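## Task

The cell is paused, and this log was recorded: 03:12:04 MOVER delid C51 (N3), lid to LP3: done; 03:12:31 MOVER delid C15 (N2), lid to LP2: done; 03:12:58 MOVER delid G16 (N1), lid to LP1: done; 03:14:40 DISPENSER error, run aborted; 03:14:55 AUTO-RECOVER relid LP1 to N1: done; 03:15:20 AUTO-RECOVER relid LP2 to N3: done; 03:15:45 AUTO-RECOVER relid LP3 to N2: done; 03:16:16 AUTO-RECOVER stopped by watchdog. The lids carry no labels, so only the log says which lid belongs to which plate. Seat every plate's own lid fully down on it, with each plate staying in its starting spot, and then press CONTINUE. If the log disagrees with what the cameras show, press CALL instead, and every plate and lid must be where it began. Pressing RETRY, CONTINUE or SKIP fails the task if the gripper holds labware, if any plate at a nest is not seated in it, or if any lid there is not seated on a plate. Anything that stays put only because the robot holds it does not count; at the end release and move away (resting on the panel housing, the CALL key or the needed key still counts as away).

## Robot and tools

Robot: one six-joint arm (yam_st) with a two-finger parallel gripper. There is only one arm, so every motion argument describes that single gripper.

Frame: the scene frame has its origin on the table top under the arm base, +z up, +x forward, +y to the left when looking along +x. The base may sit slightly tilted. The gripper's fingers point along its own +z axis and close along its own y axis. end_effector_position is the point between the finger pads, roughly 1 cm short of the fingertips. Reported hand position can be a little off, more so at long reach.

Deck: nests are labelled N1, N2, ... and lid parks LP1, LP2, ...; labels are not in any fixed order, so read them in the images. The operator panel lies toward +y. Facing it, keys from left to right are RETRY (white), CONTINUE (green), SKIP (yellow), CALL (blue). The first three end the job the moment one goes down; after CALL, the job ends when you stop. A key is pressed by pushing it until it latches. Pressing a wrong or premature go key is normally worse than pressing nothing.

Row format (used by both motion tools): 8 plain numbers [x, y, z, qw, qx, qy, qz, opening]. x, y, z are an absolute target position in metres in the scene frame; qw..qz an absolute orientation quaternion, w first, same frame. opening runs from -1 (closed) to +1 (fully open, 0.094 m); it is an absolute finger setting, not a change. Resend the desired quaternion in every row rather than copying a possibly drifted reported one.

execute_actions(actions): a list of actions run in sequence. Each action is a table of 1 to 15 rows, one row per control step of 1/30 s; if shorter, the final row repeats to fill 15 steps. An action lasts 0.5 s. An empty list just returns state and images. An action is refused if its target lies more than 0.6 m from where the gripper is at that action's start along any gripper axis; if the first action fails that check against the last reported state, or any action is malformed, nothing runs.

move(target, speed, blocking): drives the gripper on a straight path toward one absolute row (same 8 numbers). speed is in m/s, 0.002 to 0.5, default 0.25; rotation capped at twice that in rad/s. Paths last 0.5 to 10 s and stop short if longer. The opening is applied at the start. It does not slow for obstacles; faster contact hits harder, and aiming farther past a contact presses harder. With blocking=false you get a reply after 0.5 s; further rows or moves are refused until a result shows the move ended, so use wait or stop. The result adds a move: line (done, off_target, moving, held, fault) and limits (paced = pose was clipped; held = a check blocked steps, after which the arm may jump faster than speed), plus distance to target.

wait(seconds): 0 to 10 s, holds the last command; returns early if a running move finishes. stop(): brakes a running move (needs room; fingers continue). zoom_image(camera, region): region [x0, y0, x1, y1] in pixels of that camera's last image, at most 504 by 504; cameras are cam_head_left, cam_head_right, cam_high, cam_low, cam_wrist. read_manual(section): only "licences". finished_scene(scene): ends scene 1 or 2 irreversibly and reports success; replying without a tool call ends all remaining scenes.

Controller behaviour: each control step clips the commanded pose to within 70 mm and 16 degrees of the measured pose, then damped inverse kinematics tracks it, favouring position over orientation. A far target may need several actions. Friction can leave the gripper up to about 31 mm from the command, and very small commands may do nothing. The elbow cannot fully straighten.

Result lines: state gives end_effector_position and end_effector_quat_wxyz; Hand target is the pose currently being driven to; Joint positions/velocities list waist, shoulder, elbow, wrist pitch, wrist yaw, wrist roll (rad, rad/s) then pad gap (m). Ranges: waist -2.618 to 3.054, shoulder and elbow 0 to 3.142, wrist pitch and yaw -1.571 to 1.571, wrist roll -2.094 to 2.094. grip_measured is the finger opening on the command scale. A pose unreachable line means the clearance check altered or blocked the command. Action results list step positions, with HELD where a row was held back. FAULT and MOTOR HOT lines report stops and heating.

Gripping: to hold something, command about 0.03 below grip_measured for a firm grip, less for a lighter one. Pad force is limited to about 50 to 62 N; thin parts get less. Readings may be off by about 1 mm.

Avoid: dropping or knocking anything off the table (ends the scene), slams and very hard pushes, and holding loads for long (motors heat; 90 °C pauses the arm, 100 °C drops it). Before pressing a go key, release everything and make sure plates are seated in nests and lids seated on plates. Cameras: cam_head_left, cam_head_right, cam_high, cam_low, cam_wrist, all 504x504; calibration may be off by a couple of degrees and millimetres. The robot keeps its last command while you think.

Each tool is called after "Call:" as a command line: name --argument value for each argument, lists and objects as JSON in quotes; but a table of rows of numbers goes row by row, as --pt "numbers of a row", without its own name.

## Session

Call:
execute_actions --actions '[]'

Scene clock: 0.00 s.
end_effector_position=(+0.2432, +0.1455, +0.3229) grip_measured=+1.000 end_effector_quat_wxyz=(+0.061, +0.713, +0.698, -0.024)
Joint positions: [-0.176  1.148  1.041 -1.332 -0.706  1.384  0.094]
Joint velocities: [ 0.007 -0.007 -0.027  0.022  0.037 -0.007  0.   ]
Hand target: +0.243, +0.145, +0.323; +0.061, +0.713, +0.698, -0.024
camera_calibration (this result's frames):
cam_wrist: T_world_to_cam=[[-0.98399, -0.164899, -0.067618, 0.291556], [-0.177891, 0.931915, 0.316053, -0.144094], [0.0108974, 0.323021, -0.946329, 0.378474], [0, 0, 0, 1]] pos_world=[0.257131, 0.0601052, 0.423416]

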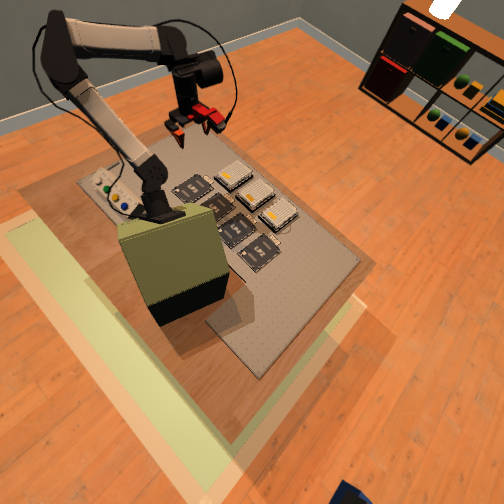

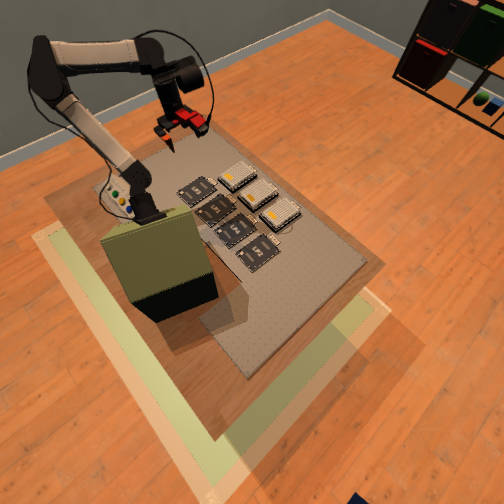

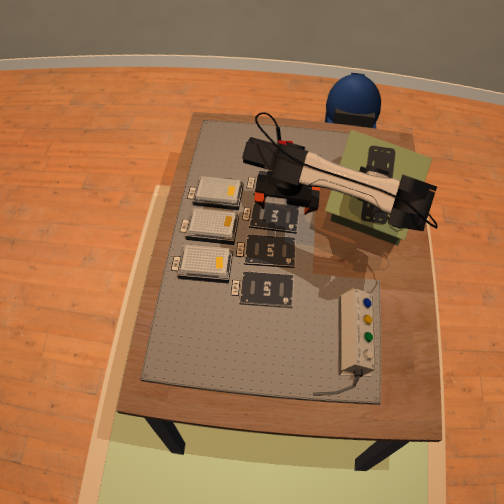

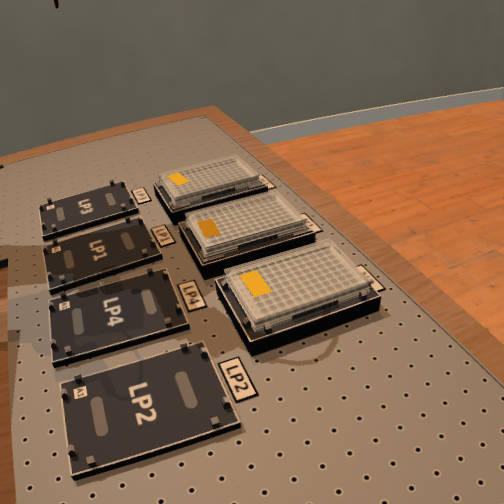

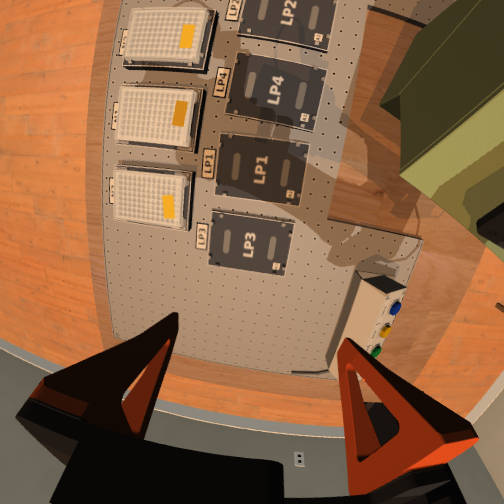

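Call:
zoom_image --camera "cam_low" --region '[140, 140, 400, 360]'

Call:
zoom_image --camera "cam_high" --region '[160, 160, 320, 320]'

Region (140, 140, 400, 360) of cam_low's 504x504 image, scaled by 1.938, with more detail than that image has; it fills the top 426 rows of this view, and the rest is white.

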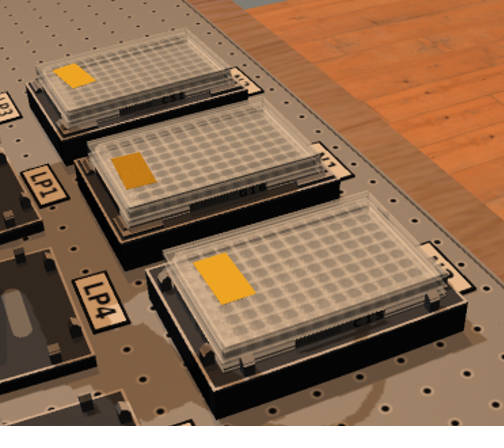

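Region (160, 160, 320, 320) of cam_high's 504x504 image, scaled by 3.150, with more detail than that image has.

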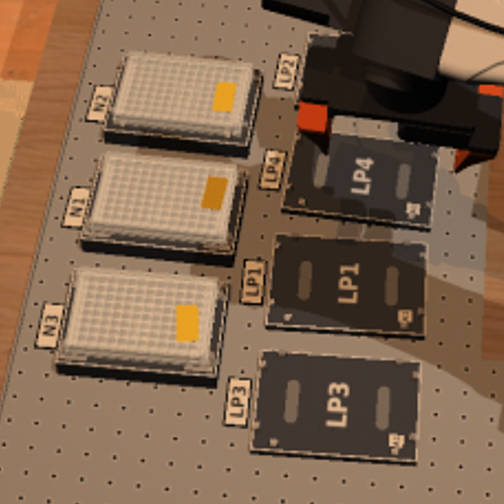

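Call:
zoom_image --camera "cam_low" --region '[270, 270, 400, 340]'

Call:
zoom_image --camera "cam_low" --region '[150, 150, 330, 270]'

Region (270, 270, 400, 340) of cam_low's 504x504 image, scaled by 3.877, with more detail than that image has; it fills the top 271 rows of this view, and the rest is white.

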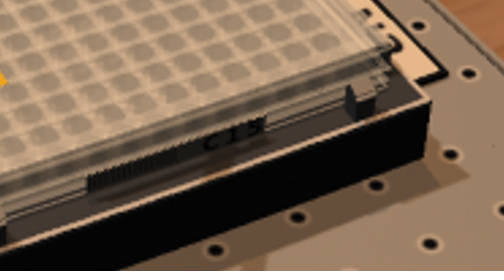

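Region (150, 150, 330, 270) of cam_low's 504x504 image, scaled by 2.800, with more detail than that image has.

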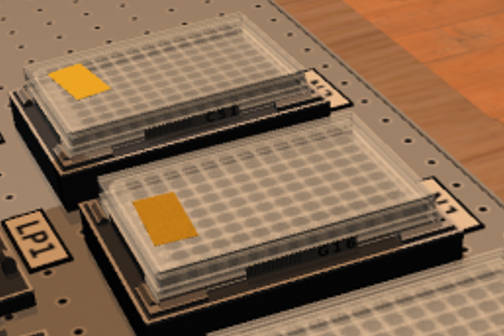

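Call:
move --target '[0.37,0.129,0.17,0,0,1,0,1]' --speed 0.3

Scene clock: 6.03 s.
end_effector_position=(+0.3636, +0.1218, +0.1731) grip_measured=+1.000 end_effector_quat_wxyz=(-0.001, +0.015, +1.000, -0.007)
Joint positions: [ 0.149  1.752  1.144 -0.626 -0.736  0.195  0.094]
Joint velocities: [-0.007 -0.017  0.012 -0.037  0.037  0.022  0.   ]
Hand target: +0.371, +0.128, +0.170; +0.001, -0.000, +1.000, -0.001
Off the commanded pose: 0.010 m, 2 deg.
move: done
camera_calibration (this result's frames):
cam_wrist: T_world_to_cam=[[0.148746, -0.988626, -0.022201, 0.076606], [-0.88677, -0.143289, 0.439439, 0.314049], [-0.437623, -0.0456775, -0.897998, 0.442709], [0, 0, 0, 1]] pos_world=[0.460833, 0.140956, 0.261247]

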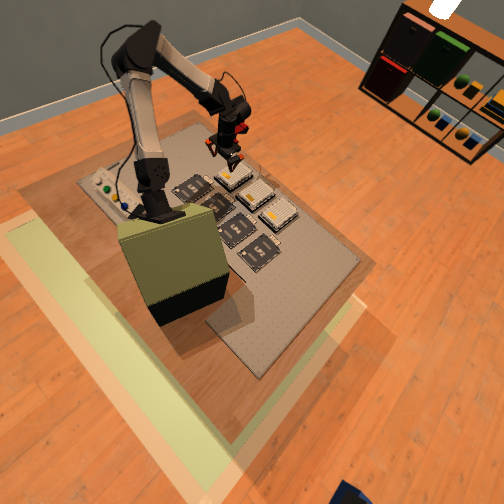

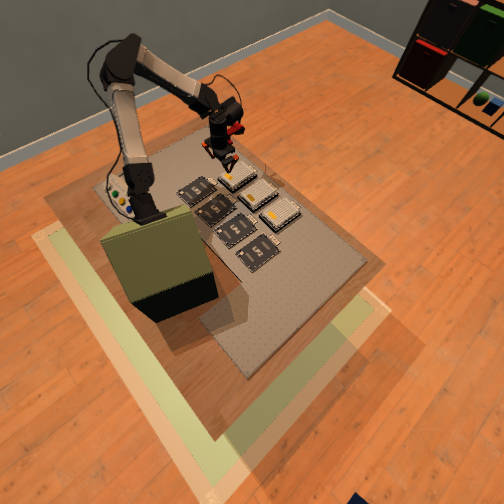

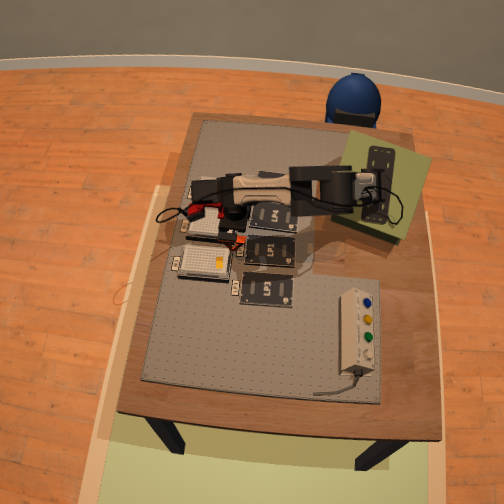

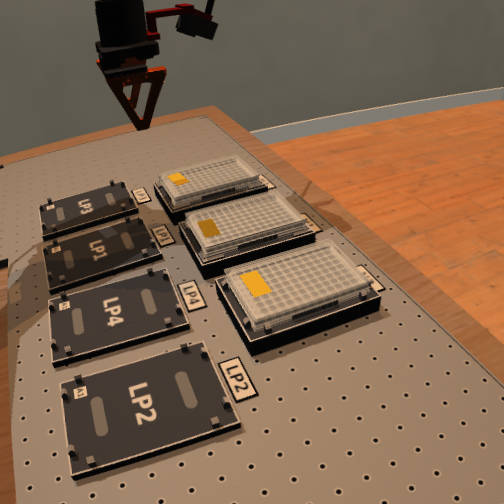

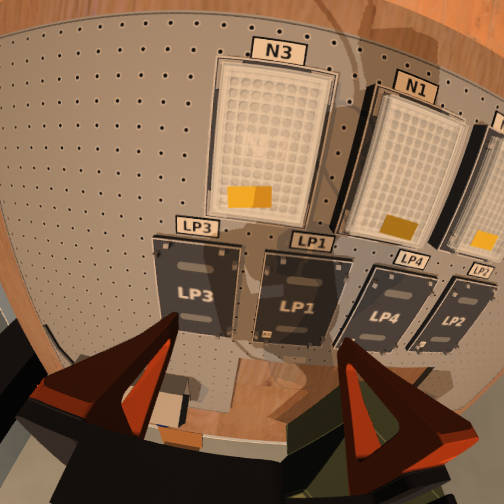

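Call:
zoom_image --camera "cam_wrist" --region '[190, 30, 400, 250]'

Region (190, 30, 400, 250) of cam_wrist's 504x504 image, scaled by 2.291, with more detail than that image has; it fills the left 481 columns of this view, and the rest is white.

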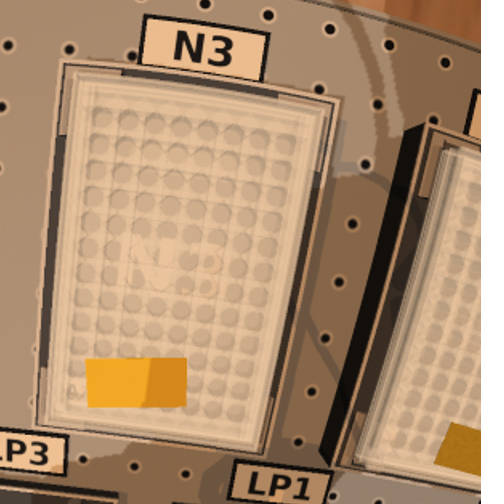

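Call:
move --target '[0.451,0.1326,0.11,0,-0.015,1,0,1]' --speed 0.2

Scene clock: 9.43 s.
end_effector_position=(+0.4476, +0.1289, +0.1141) grip_measured=+1.000 end_effector_quat_wxyz=(+0.002, -0.013, +1.000, +0.002)
Joint positions: [ 0.227  2.104  1.541 -0.593 -0.724  0.245  0.094]
Joint velocities: [-0.022 -0.012 -0.007  0.022  0.007  0.007  0.   ]
Hand target: +0.451, +0.132, +0.110; +0.001, -0.015, +1.000, -0.000
Off the commanded pose: 0.006 m, 0 deg.
move: done
camera_calibration (this result's frames):
cam_wrist: T_world_to_cam=[[0.204794, -0.97803, -0.0389553, 0.0452846], [-0.879677, -0.20136, 0.430839, 0.42084], [-0.429217, -0.0539654, -0.901588, 0.424486], [0, 0, 0, 1]] pos_world=[0.543126, 0.151938, 0.203161]

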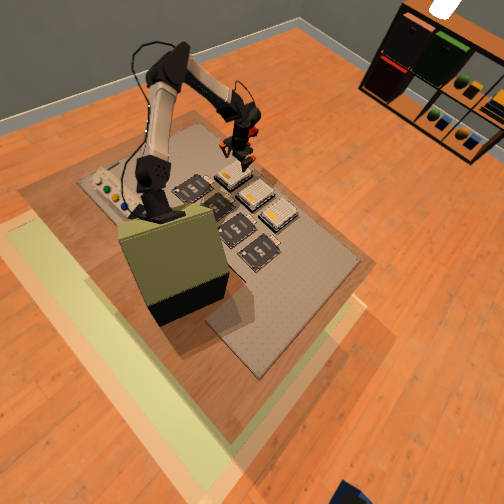

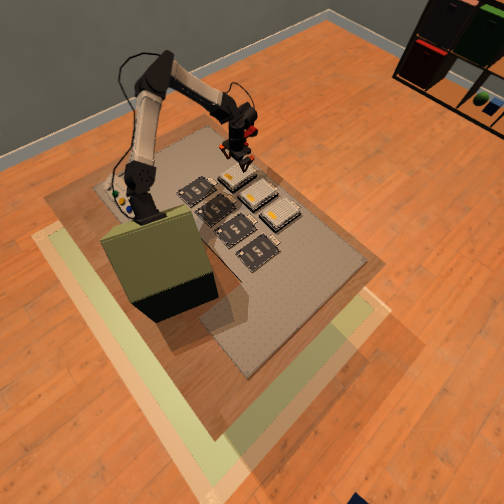

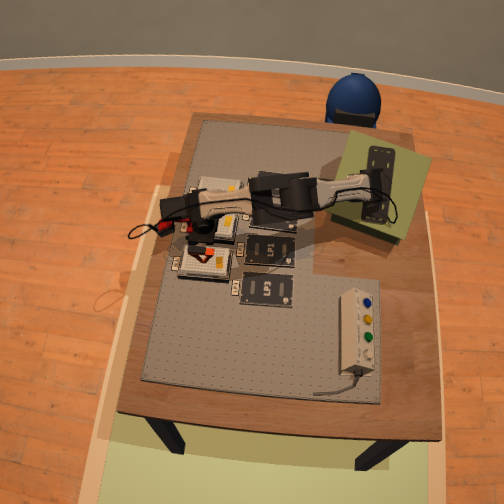

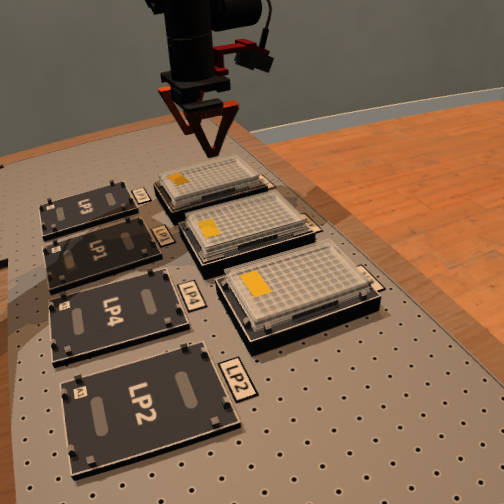

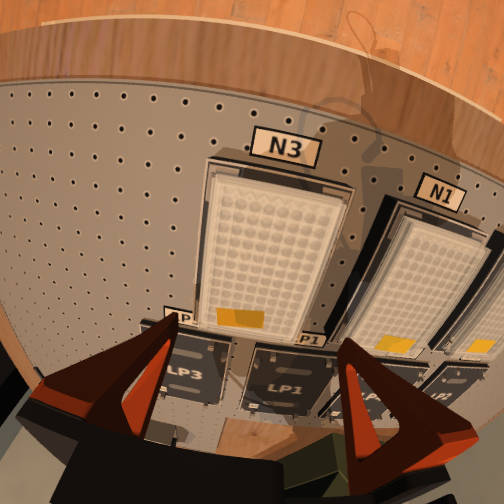

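Call:
zoom_image --camera "cam_wrist" --region '[160, 120, 400, 370]'

Region (160, 120, 400, 370) of cam_wrist's 504x504 image, scaled by 2.016, with more detail than that image has; it fills the left 484 columns of this view, and the rest is white.

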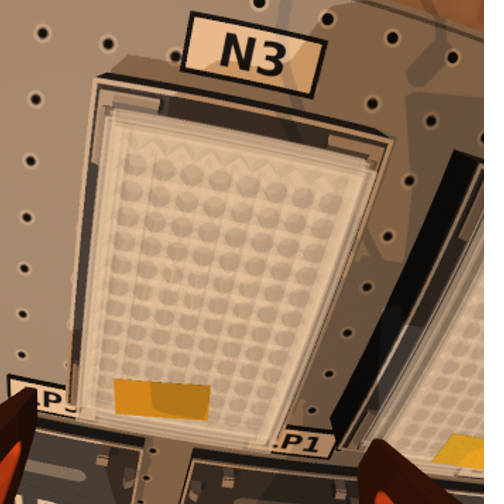

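Call:
move --target '[0.457,0.136,0.078,0,-0.014,1,0,1]' --speed 0.1

Scene clock: 12.43 s.
end_effector_position=(+0.4493, +0.1322, +0.0819) grip_measured=+1.000 end_effector_quat_wxyz=(-0.007, -0.006, +1.000, -0.000)
Joint positions: [ 0.28   2.178  1.58  -0.541 -0.703  0.306  0.094]
Joint velocities: [ 0.002 -0.012 -0.012 -0.066 -0.022  0.022  0.   ]
Hand target: +0.457, +0.136, +0.078; +0.000, -0.014, +1.000, +0.000
Off the commanded pose: 0.009 m, 1 deg.
move: done
camera_calibration (this result's frames):
cam_wrist: T_world_to_cam=[[0.190423, -0.980956, -0.0382813, 0.0536968], [-0.874387, -0.187205, 0.447662, 0.431207], [-0.446303, -0.0517723, -0.893383, 0.403098], [0, 0, 0, 1]] pos_world=[0.546721, 0.154268, 0.169142]

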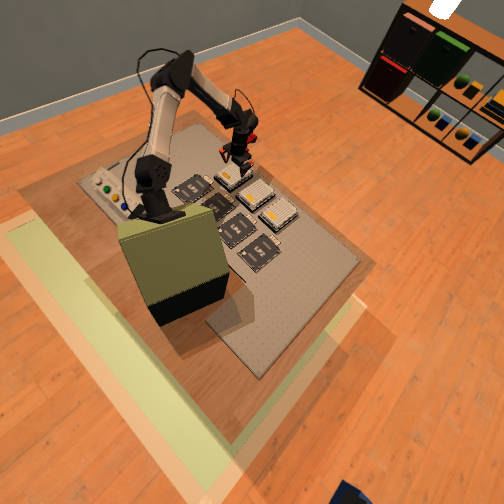

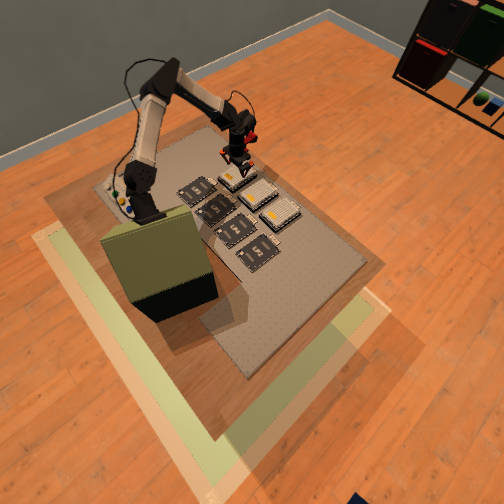

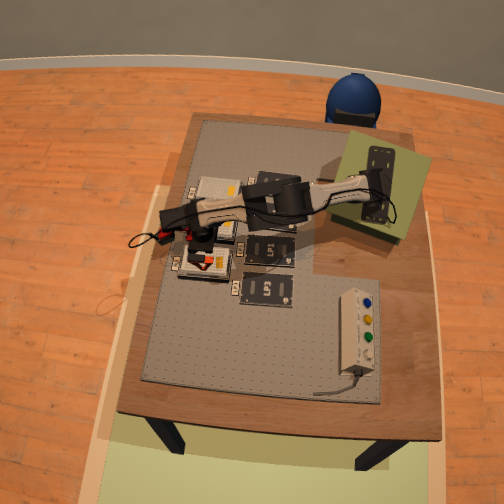

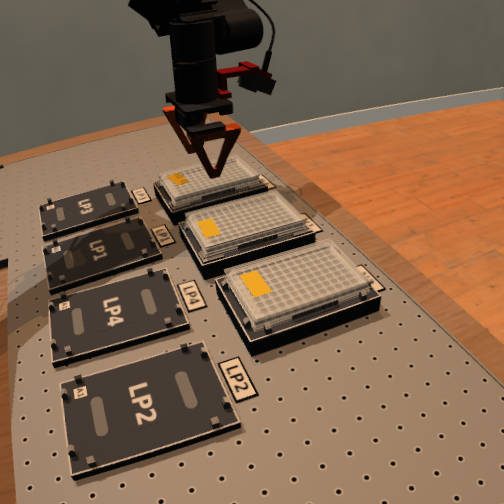

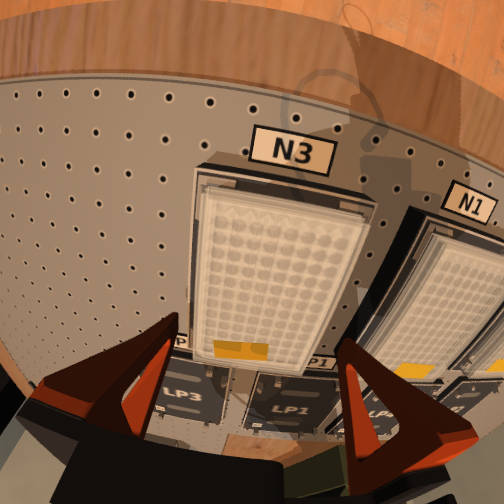

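Call:
execute_actions --actions '[[[0.468,0.134,0.066,0,-0.014,1,0,1],[0.468,0.134,0.066,0,-0.014,1,0,1],[0.468,0.134,0.066,0,-0.014,1,0,1],[0.468,0.134,0.066,0,-0.014,1,0,1],[0.456,0.1334,0.072,0,-0.014,1,0,1]]]'

Scene clock: 13.83 s.
end_effector_position=(+0.4619, +0.1292, +0.0745) grip_measured=+1.000 end_effector_quat_wxyz=(+0.001, -0.010, +1.000, +0.001)
Joint positions: [ 0.28   2.223  1.629 -0.523 -0.699  0.313  0.094]
Joint velocities: [-0.002 -0.007 -0.002  0.037  0.007  0.095  0.   ]
Hand target: +0.456, +0.133, +0.072; -0.000, -0.014, +1.000, -0.000
Off the commanded pose: 0.008 m, 0 deg.
Step readings (end_effector_position):
0: (+0.4494, +0.1321, +0.0819)
1: (+0.4510, +0.1319, +0.0811)
2: (+0.4557, +0.1321, +0.0795)
4: (+0.4629, +0.1312, +0.0760)
8: (+0.4618, +0.1294, +0.0747)
15: end_effector_position above
camera_calibration (this result's frames):
cam_wrist: T_world_to_cam=[[0.198937, -0.979322, -0.0367663, 0.0438446], [-0.88056, -0.19509, 0.43192, 0.450014], [-0.430162, -0.0535498, -0.901162, 0.39528], [0, 0, 0, 1]] pos_world=[0.557576, 0.151898, 0.163454]

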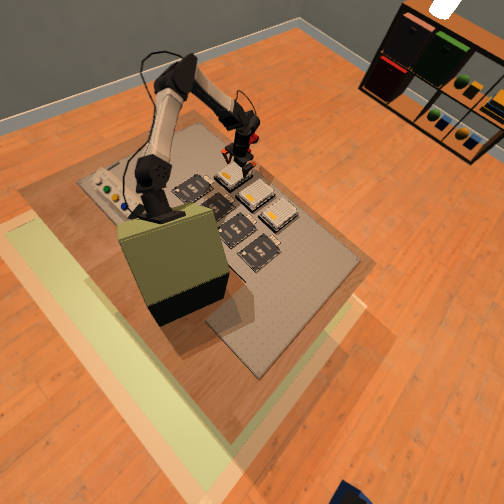

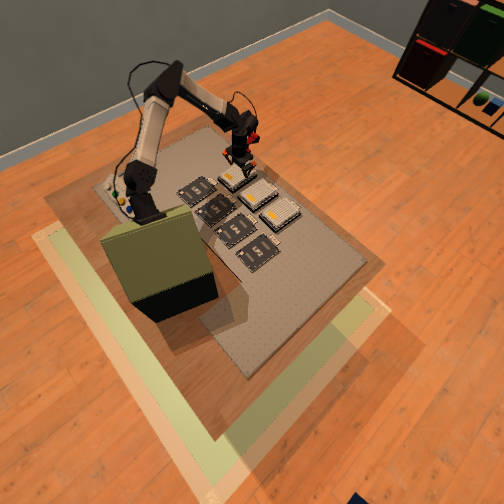

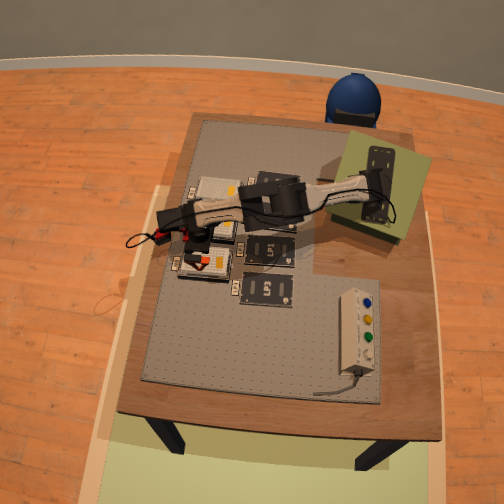

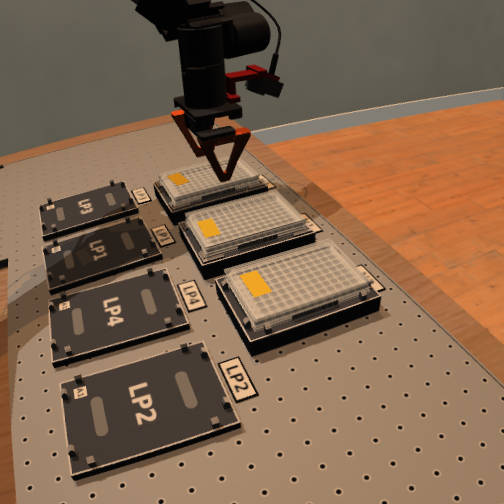

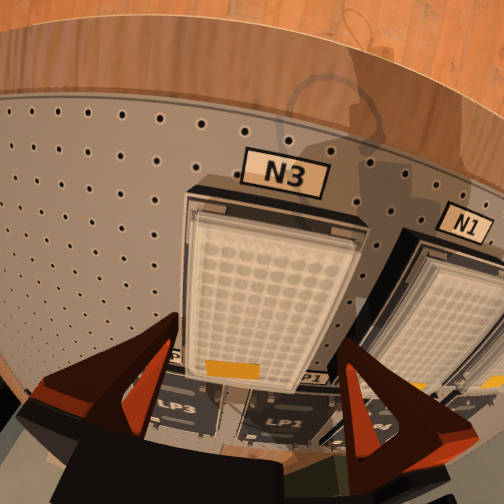

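Call:
execute_actions --actions '[[[0.446,0.146,0.073,0,-0.014,1,0,1],[0.446,0.146,0.073,0,-0.014,1,0,1],[0.446,0.146,0.073,0,-0.014,1,0,1],[0.456,0.1334,0.073,0,-0.014,1,0,1]]]'

Scene clock: 14.73 s.
end_effector_position=(+0.4533, +0.1356, +0.0739) grip_measured=+1.000 end_effector_quat_wxyz=(-0.002, -0.012, +1.000, +0.000)
Joint positions: [ 0.296  2.195  1.592 -0.51  -0.694  0.322  0.094]
Joint velocities: [-0.012 -0.002  0.012  0.051 -0.095  0.037  0.   ]
Hand target: +0.456, +0.134, +0.073; +0.000, -0.014, +1.000, +0.000
Off the commanded pose: 0.004 m, 0 deg.
Step readings (end_effector_position):
0: (+0.4622, +0.1293, +0.0745)
1: (+0.4614, +0.1298, +0.0744)
2: (+0.4582, +0.1307, +0.0749)
4: (+0.4531, +0.1344, +0.0745)
8: (+0.4533, +0.1356, +0.0739)
15: end_effector_position above
camera_calibration (this result's frames):
cam_wrist: T_world_to_cam=[[0.202067, -0.978656, -0.0374273, 0.0502973], [-0.877046, -0.197829, 0.437782, 0.442335], [-0.435843, -0.0556358, -0.898302, 0.394049], [0, 0, 0, 1]] pos_world=[0.549528, 0.158654, 0.162211]

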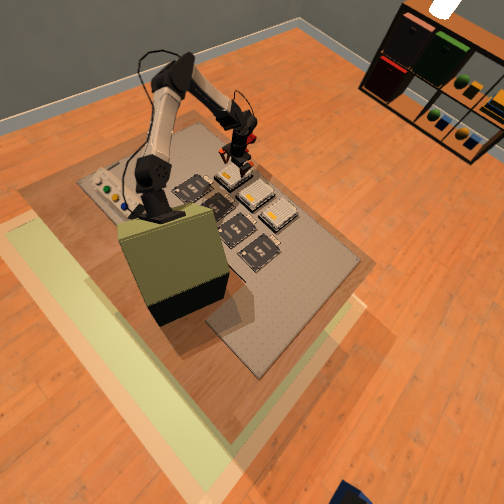

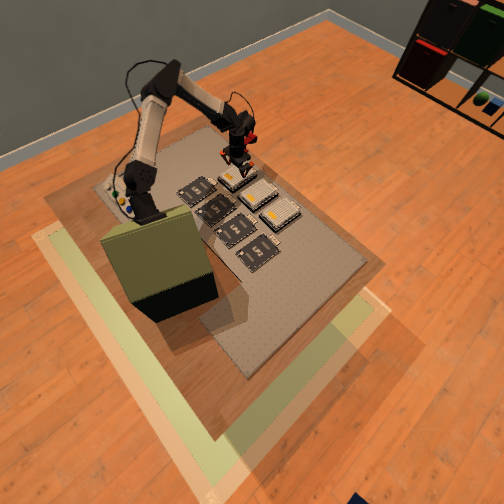

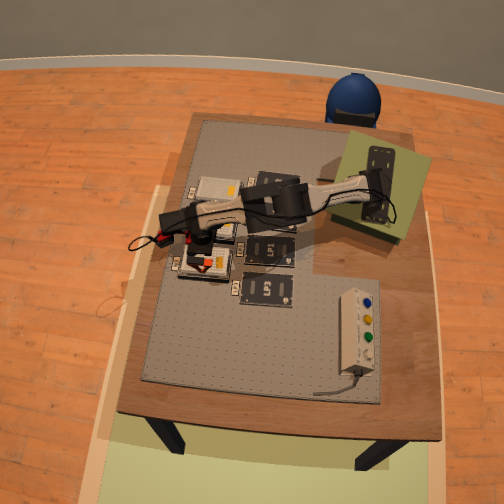

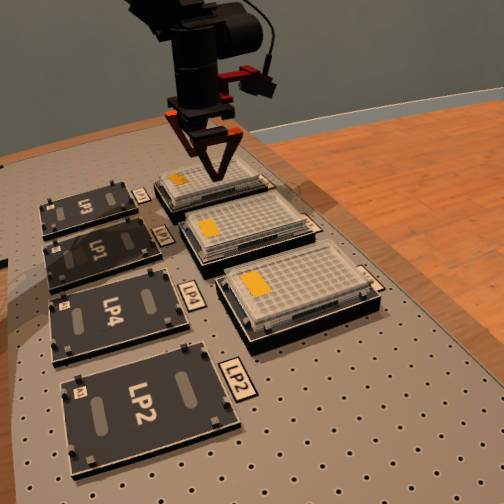

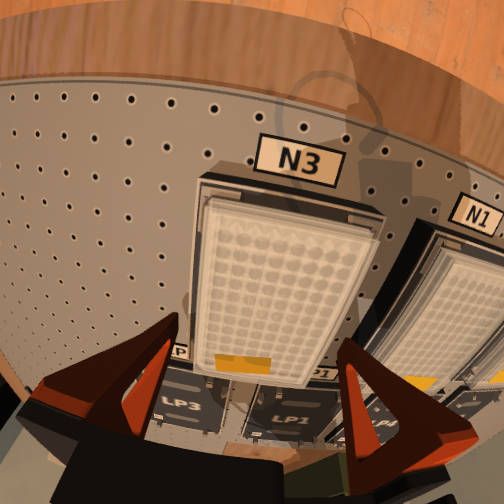

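Call:
execute_actions --actions '[[[0.455,0.131,0.052,0,-0.014,1,0,1],[0.455,0.131,0.052,0,-0.014,1,0,1],[0.455,0.131,0.052,0,-0.014,1,0,1],[0.455,0.131,0.052,0,-0.014,1,0,1],[0.455,0.133,0.063,0,-0.014,1,0,1]]]'

Scene clock: 15.60 s.
end_effector_position=(+0.4538, +0.1310, +0.0640) grip_measured=+1.000 end_effector_quat_wxyz=(-0.002, -0.011, +1.000, +0.001)
Joint positions: [ 0.302  2.22   1.592 -0.478 -0.691  0.333  0.094]
Joint velocities: [ 0.007 -0.007 -0.012  0.051 -0.007  0.007  0.   ]
Hand target: +0.455, +0.133, +0.063; +0.000, -0.014, +1.000, -0.000
Off the commanded pose: 0.003 m, 0 deg.
Step readings (end_effector_position):
0: (+0.4533, +0.1356, +0.0739)
1: (+0.4538, +0.1353, +0.0728)
2: (+0.4551, +0.1349, +0.0711)
4: (+0.4551, +0.1328, +0.0662)
8: (+0.4538, +0.1310, +0.0640)
15: end_effector_position above
camera_calibration (this result's frames):
cam_wrist: T_world_to_cam=[[0.200205, -0.979025, -0.0377766, 0.0463095], [-0.877801, -0.196365, 0.436927, 0.446369], [-0.435181, -0.0543147, -0.898703, 0.384637], [0, 0, 0, 1]] pos_world=[0.549939, 0.153881, 0.152393]

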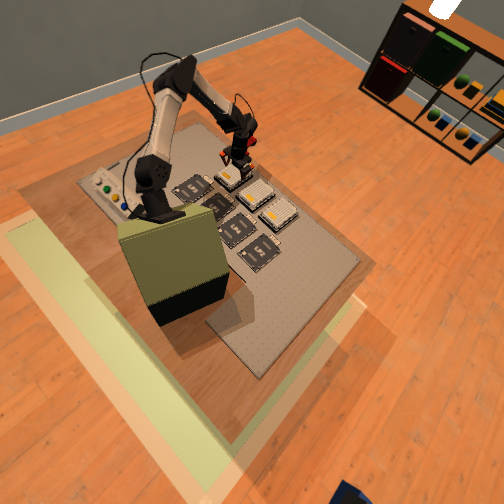

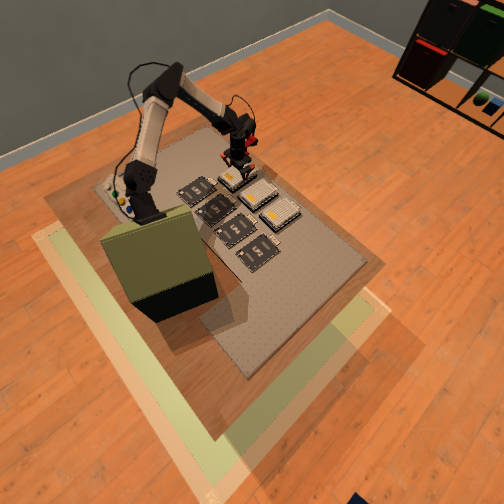

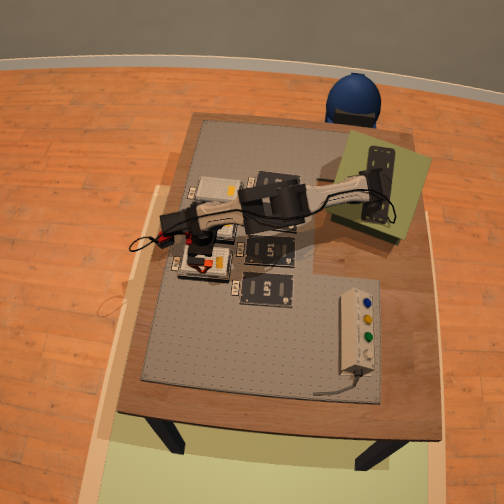

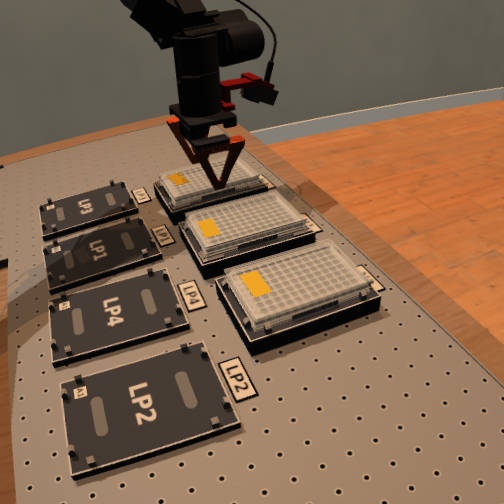

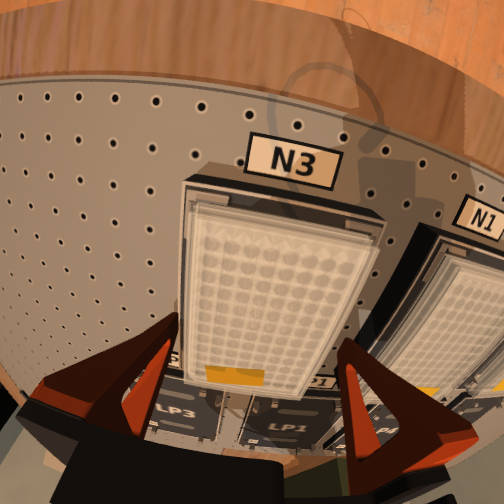

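Call:
execute_actions --actions '[[[0.455,0.145,0.063,0,-0.014,1,0,1],[0.455,0.145,0.063,0,-0.014,1,0,1],[0.455,0.1335,0.063,0,-0.014,1,0,1]]]'

Call:
zoom_image --camera "cam_wrist" --region '[140, 260, 400, 420]'

Scene clock: 16.47 s.
end_effector_position=(+0.4533, +0.1316, +0.0632) grip_measured=+1.000 end_effector_quat_wxyz=(-0.002, -0.009, +1.000, -0.000)
Joint positions: [ 0.305  2.22   1.592 -0.478 -0.689  0.339  0.094]
Joint velocities: [ 0.012 -0.007 -0.022 -0.051 -0.022 -0.007  0.   ]
Hand target: +0.455, +0.133, +0.063; +0.000, -0.014, +1.000, +0.000
Off the commanded pose: 0.003 m, 1 deg.
Step readings (end_effector_position):
0: (+0.4538, +0.1310, +0.0640)
1: (+0.4536, +0.1312, +0.0638)
2: (+0.4535, +0.1313, +0.0634)
4: (+0.4533, +0.1316, +0.0632)
8: (+0.4533, +0.1316, +0.0632)
15: end_effector_position above
camera_calibration (this result's frames):
cam_wrist: T_world_to_cam=[[0.195998, -0.979927, -0.0364466, 0.0489054], [-0.87817, -0.191941, 0.438151, 0.445884], [-0.436352, -0.0538703, -0.898162, 0.384209], [0, 0, 0, 1]] pos_world=[0.549626, 0.154205, 0.1515]

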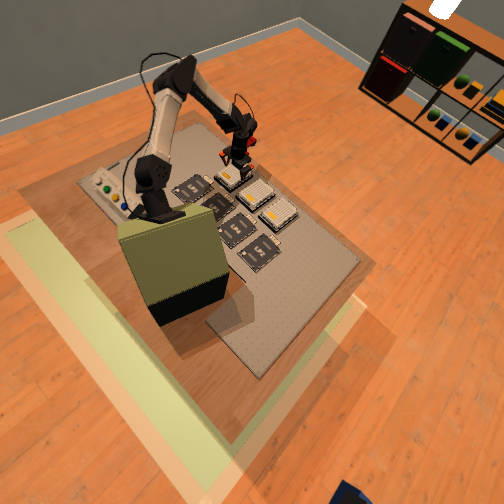

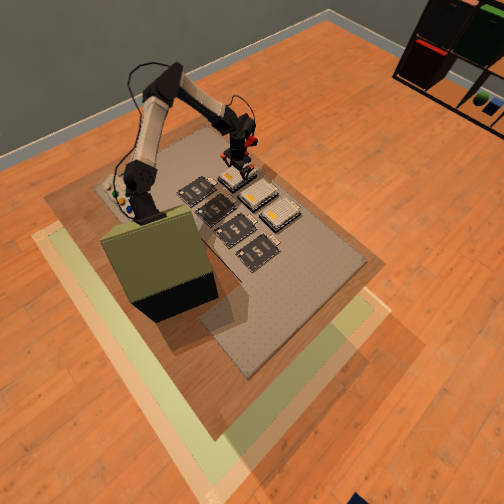

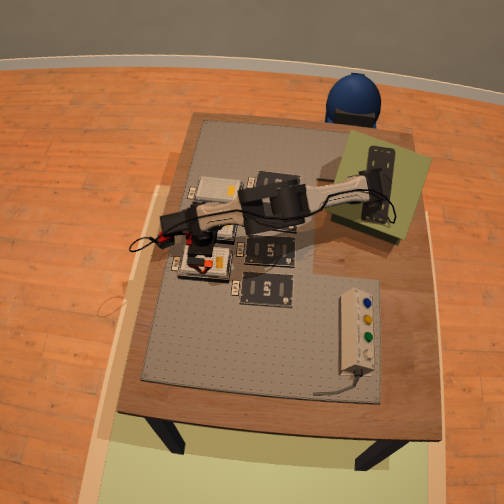

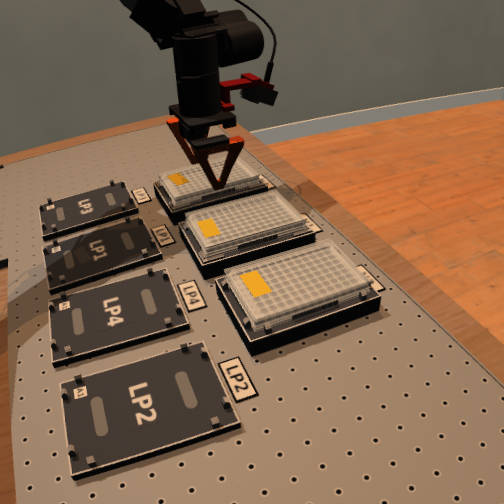

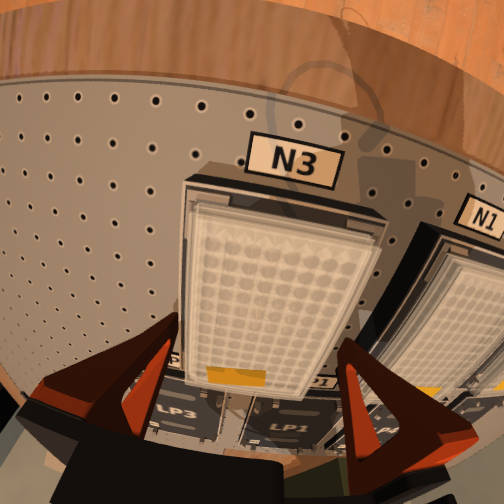

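Region (140, 260, 400, 420) of cam_wrist's 504x504 image, scaled by 1.938, with more detail than that image has; it fills the top 310 rows of this view, and the rest is white.

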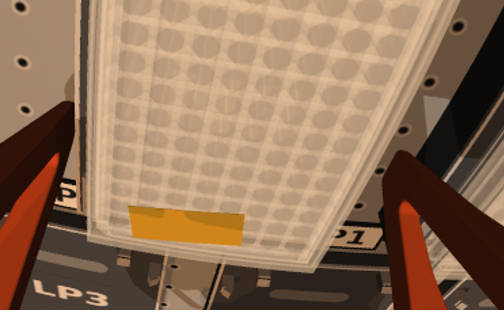

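Call:
zoom_image --camera "cam_wrist" --region '[290, 290, 370, 400]'

Call:
zoom_image --camera "cam_low" --region '[140, 80, 300, 240]'

Region (290, 290, 370, 400) of cam_wrist's 504x504 image, scaled by 4.582, with more detail than that image has; it fills the left 367 columns of this view, and the rest is white.

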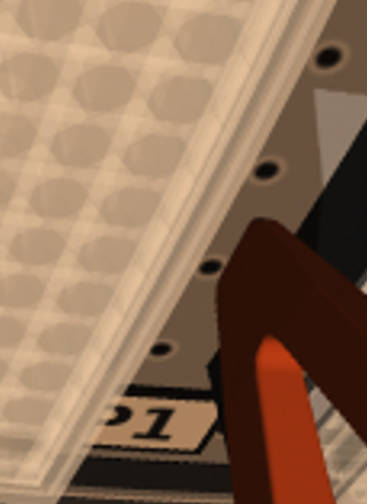

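Region (140, 80, 300, 240) of cam_low's 504x504 image, scaled by 3.150, with more detail than that image has.

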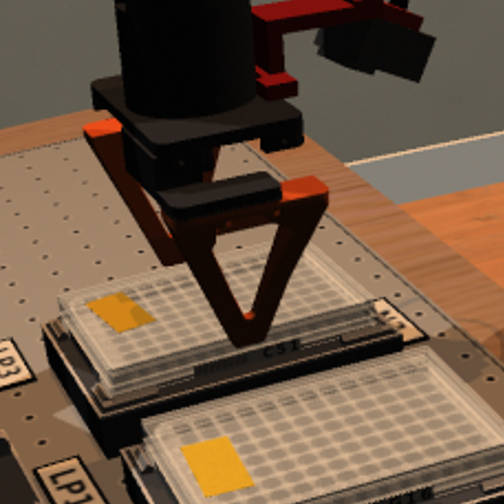

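Call:
execute_actions --actions '[[[0.455,0.146,0.062,0,-0.014,1,0,1],[0.455,0.146,0.062,0,-0.014,1,0,1],[0.455,0.146,0.062,0,-0.014,1,0,1],[0.455,0.1335,0.062,0,-0.014,1,0,1]]]'

Scene clock: 18.50 s.
end_effector_position=(+0.4522, +0.1330, +0.0618) grip_measured=+1.000 end_effector_quat_wxyz=(-0.003, -0.009, +1.000, -0.001)
Joint positions: [ 0.31   2.22   1.592 -0.478 -0.686  0.342  0.094]
Joint velocities: [-0.012 -0.007 -0.007 -0.007 -0.022 -0.007  0.   ]
Hand target: +0.455, +0.134, +0.062; +0.000, -0.014, +1.000, +0.000
Off the commanded pose: 0.003 m, 1 deg.
Step readings (end_effector_position):
0: (+0.4533, +0.1316, +0.0632)
1: (+0.4531, +0.1318, +0.0630)
2: (+0.4529, +0.1320, +0.0627)
4: (+0.4523, +0.1328, +0.0619)
8: (+0.4522, +0.1330, +0.0618)
15: end_effector_position above
camera_calibration (this result's frames):
cam_wrist: T_world_to_cam=[[0.196282, -0.979903, -0.0355545, 0.0502011], [-0.877008, -0.191657, 0.440596, 0.445137], [-0.438556, -0.0552994, -0.897001, 0.383689], [0, 0, 0, 1]] pos_world=[0.548804, 0.155724, 0.149829]

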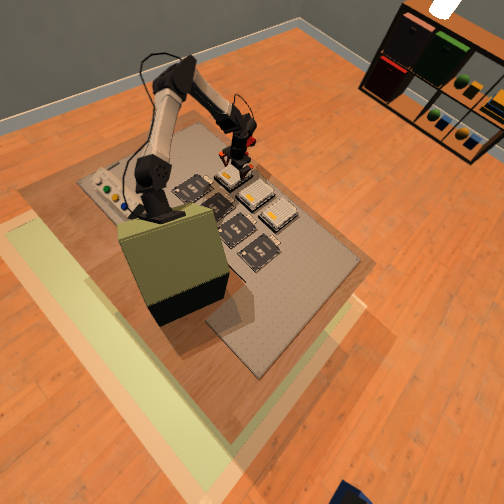

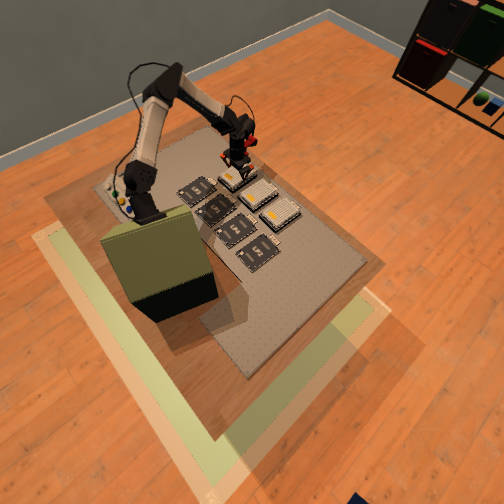

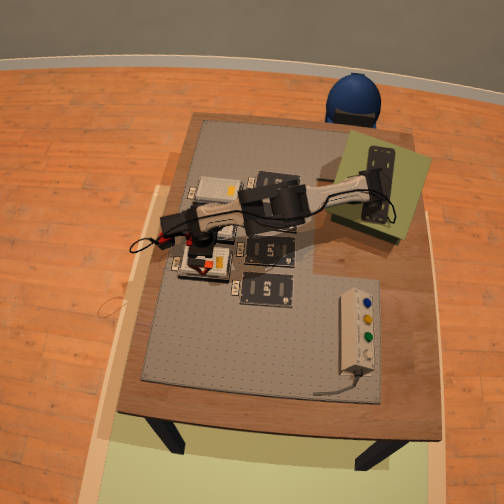

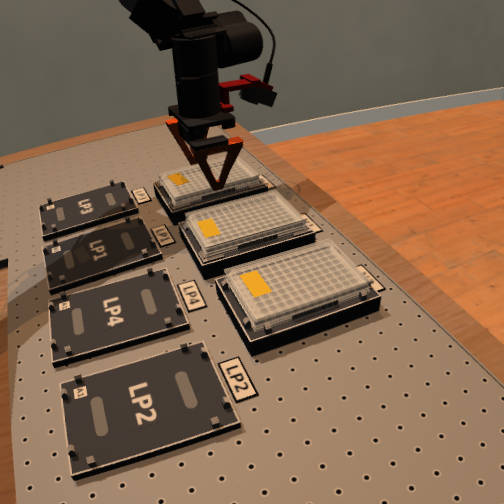

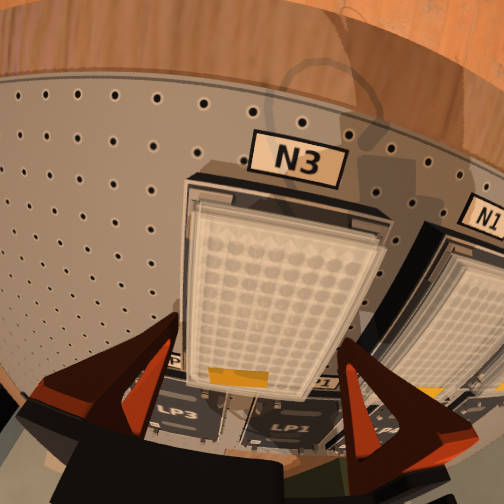

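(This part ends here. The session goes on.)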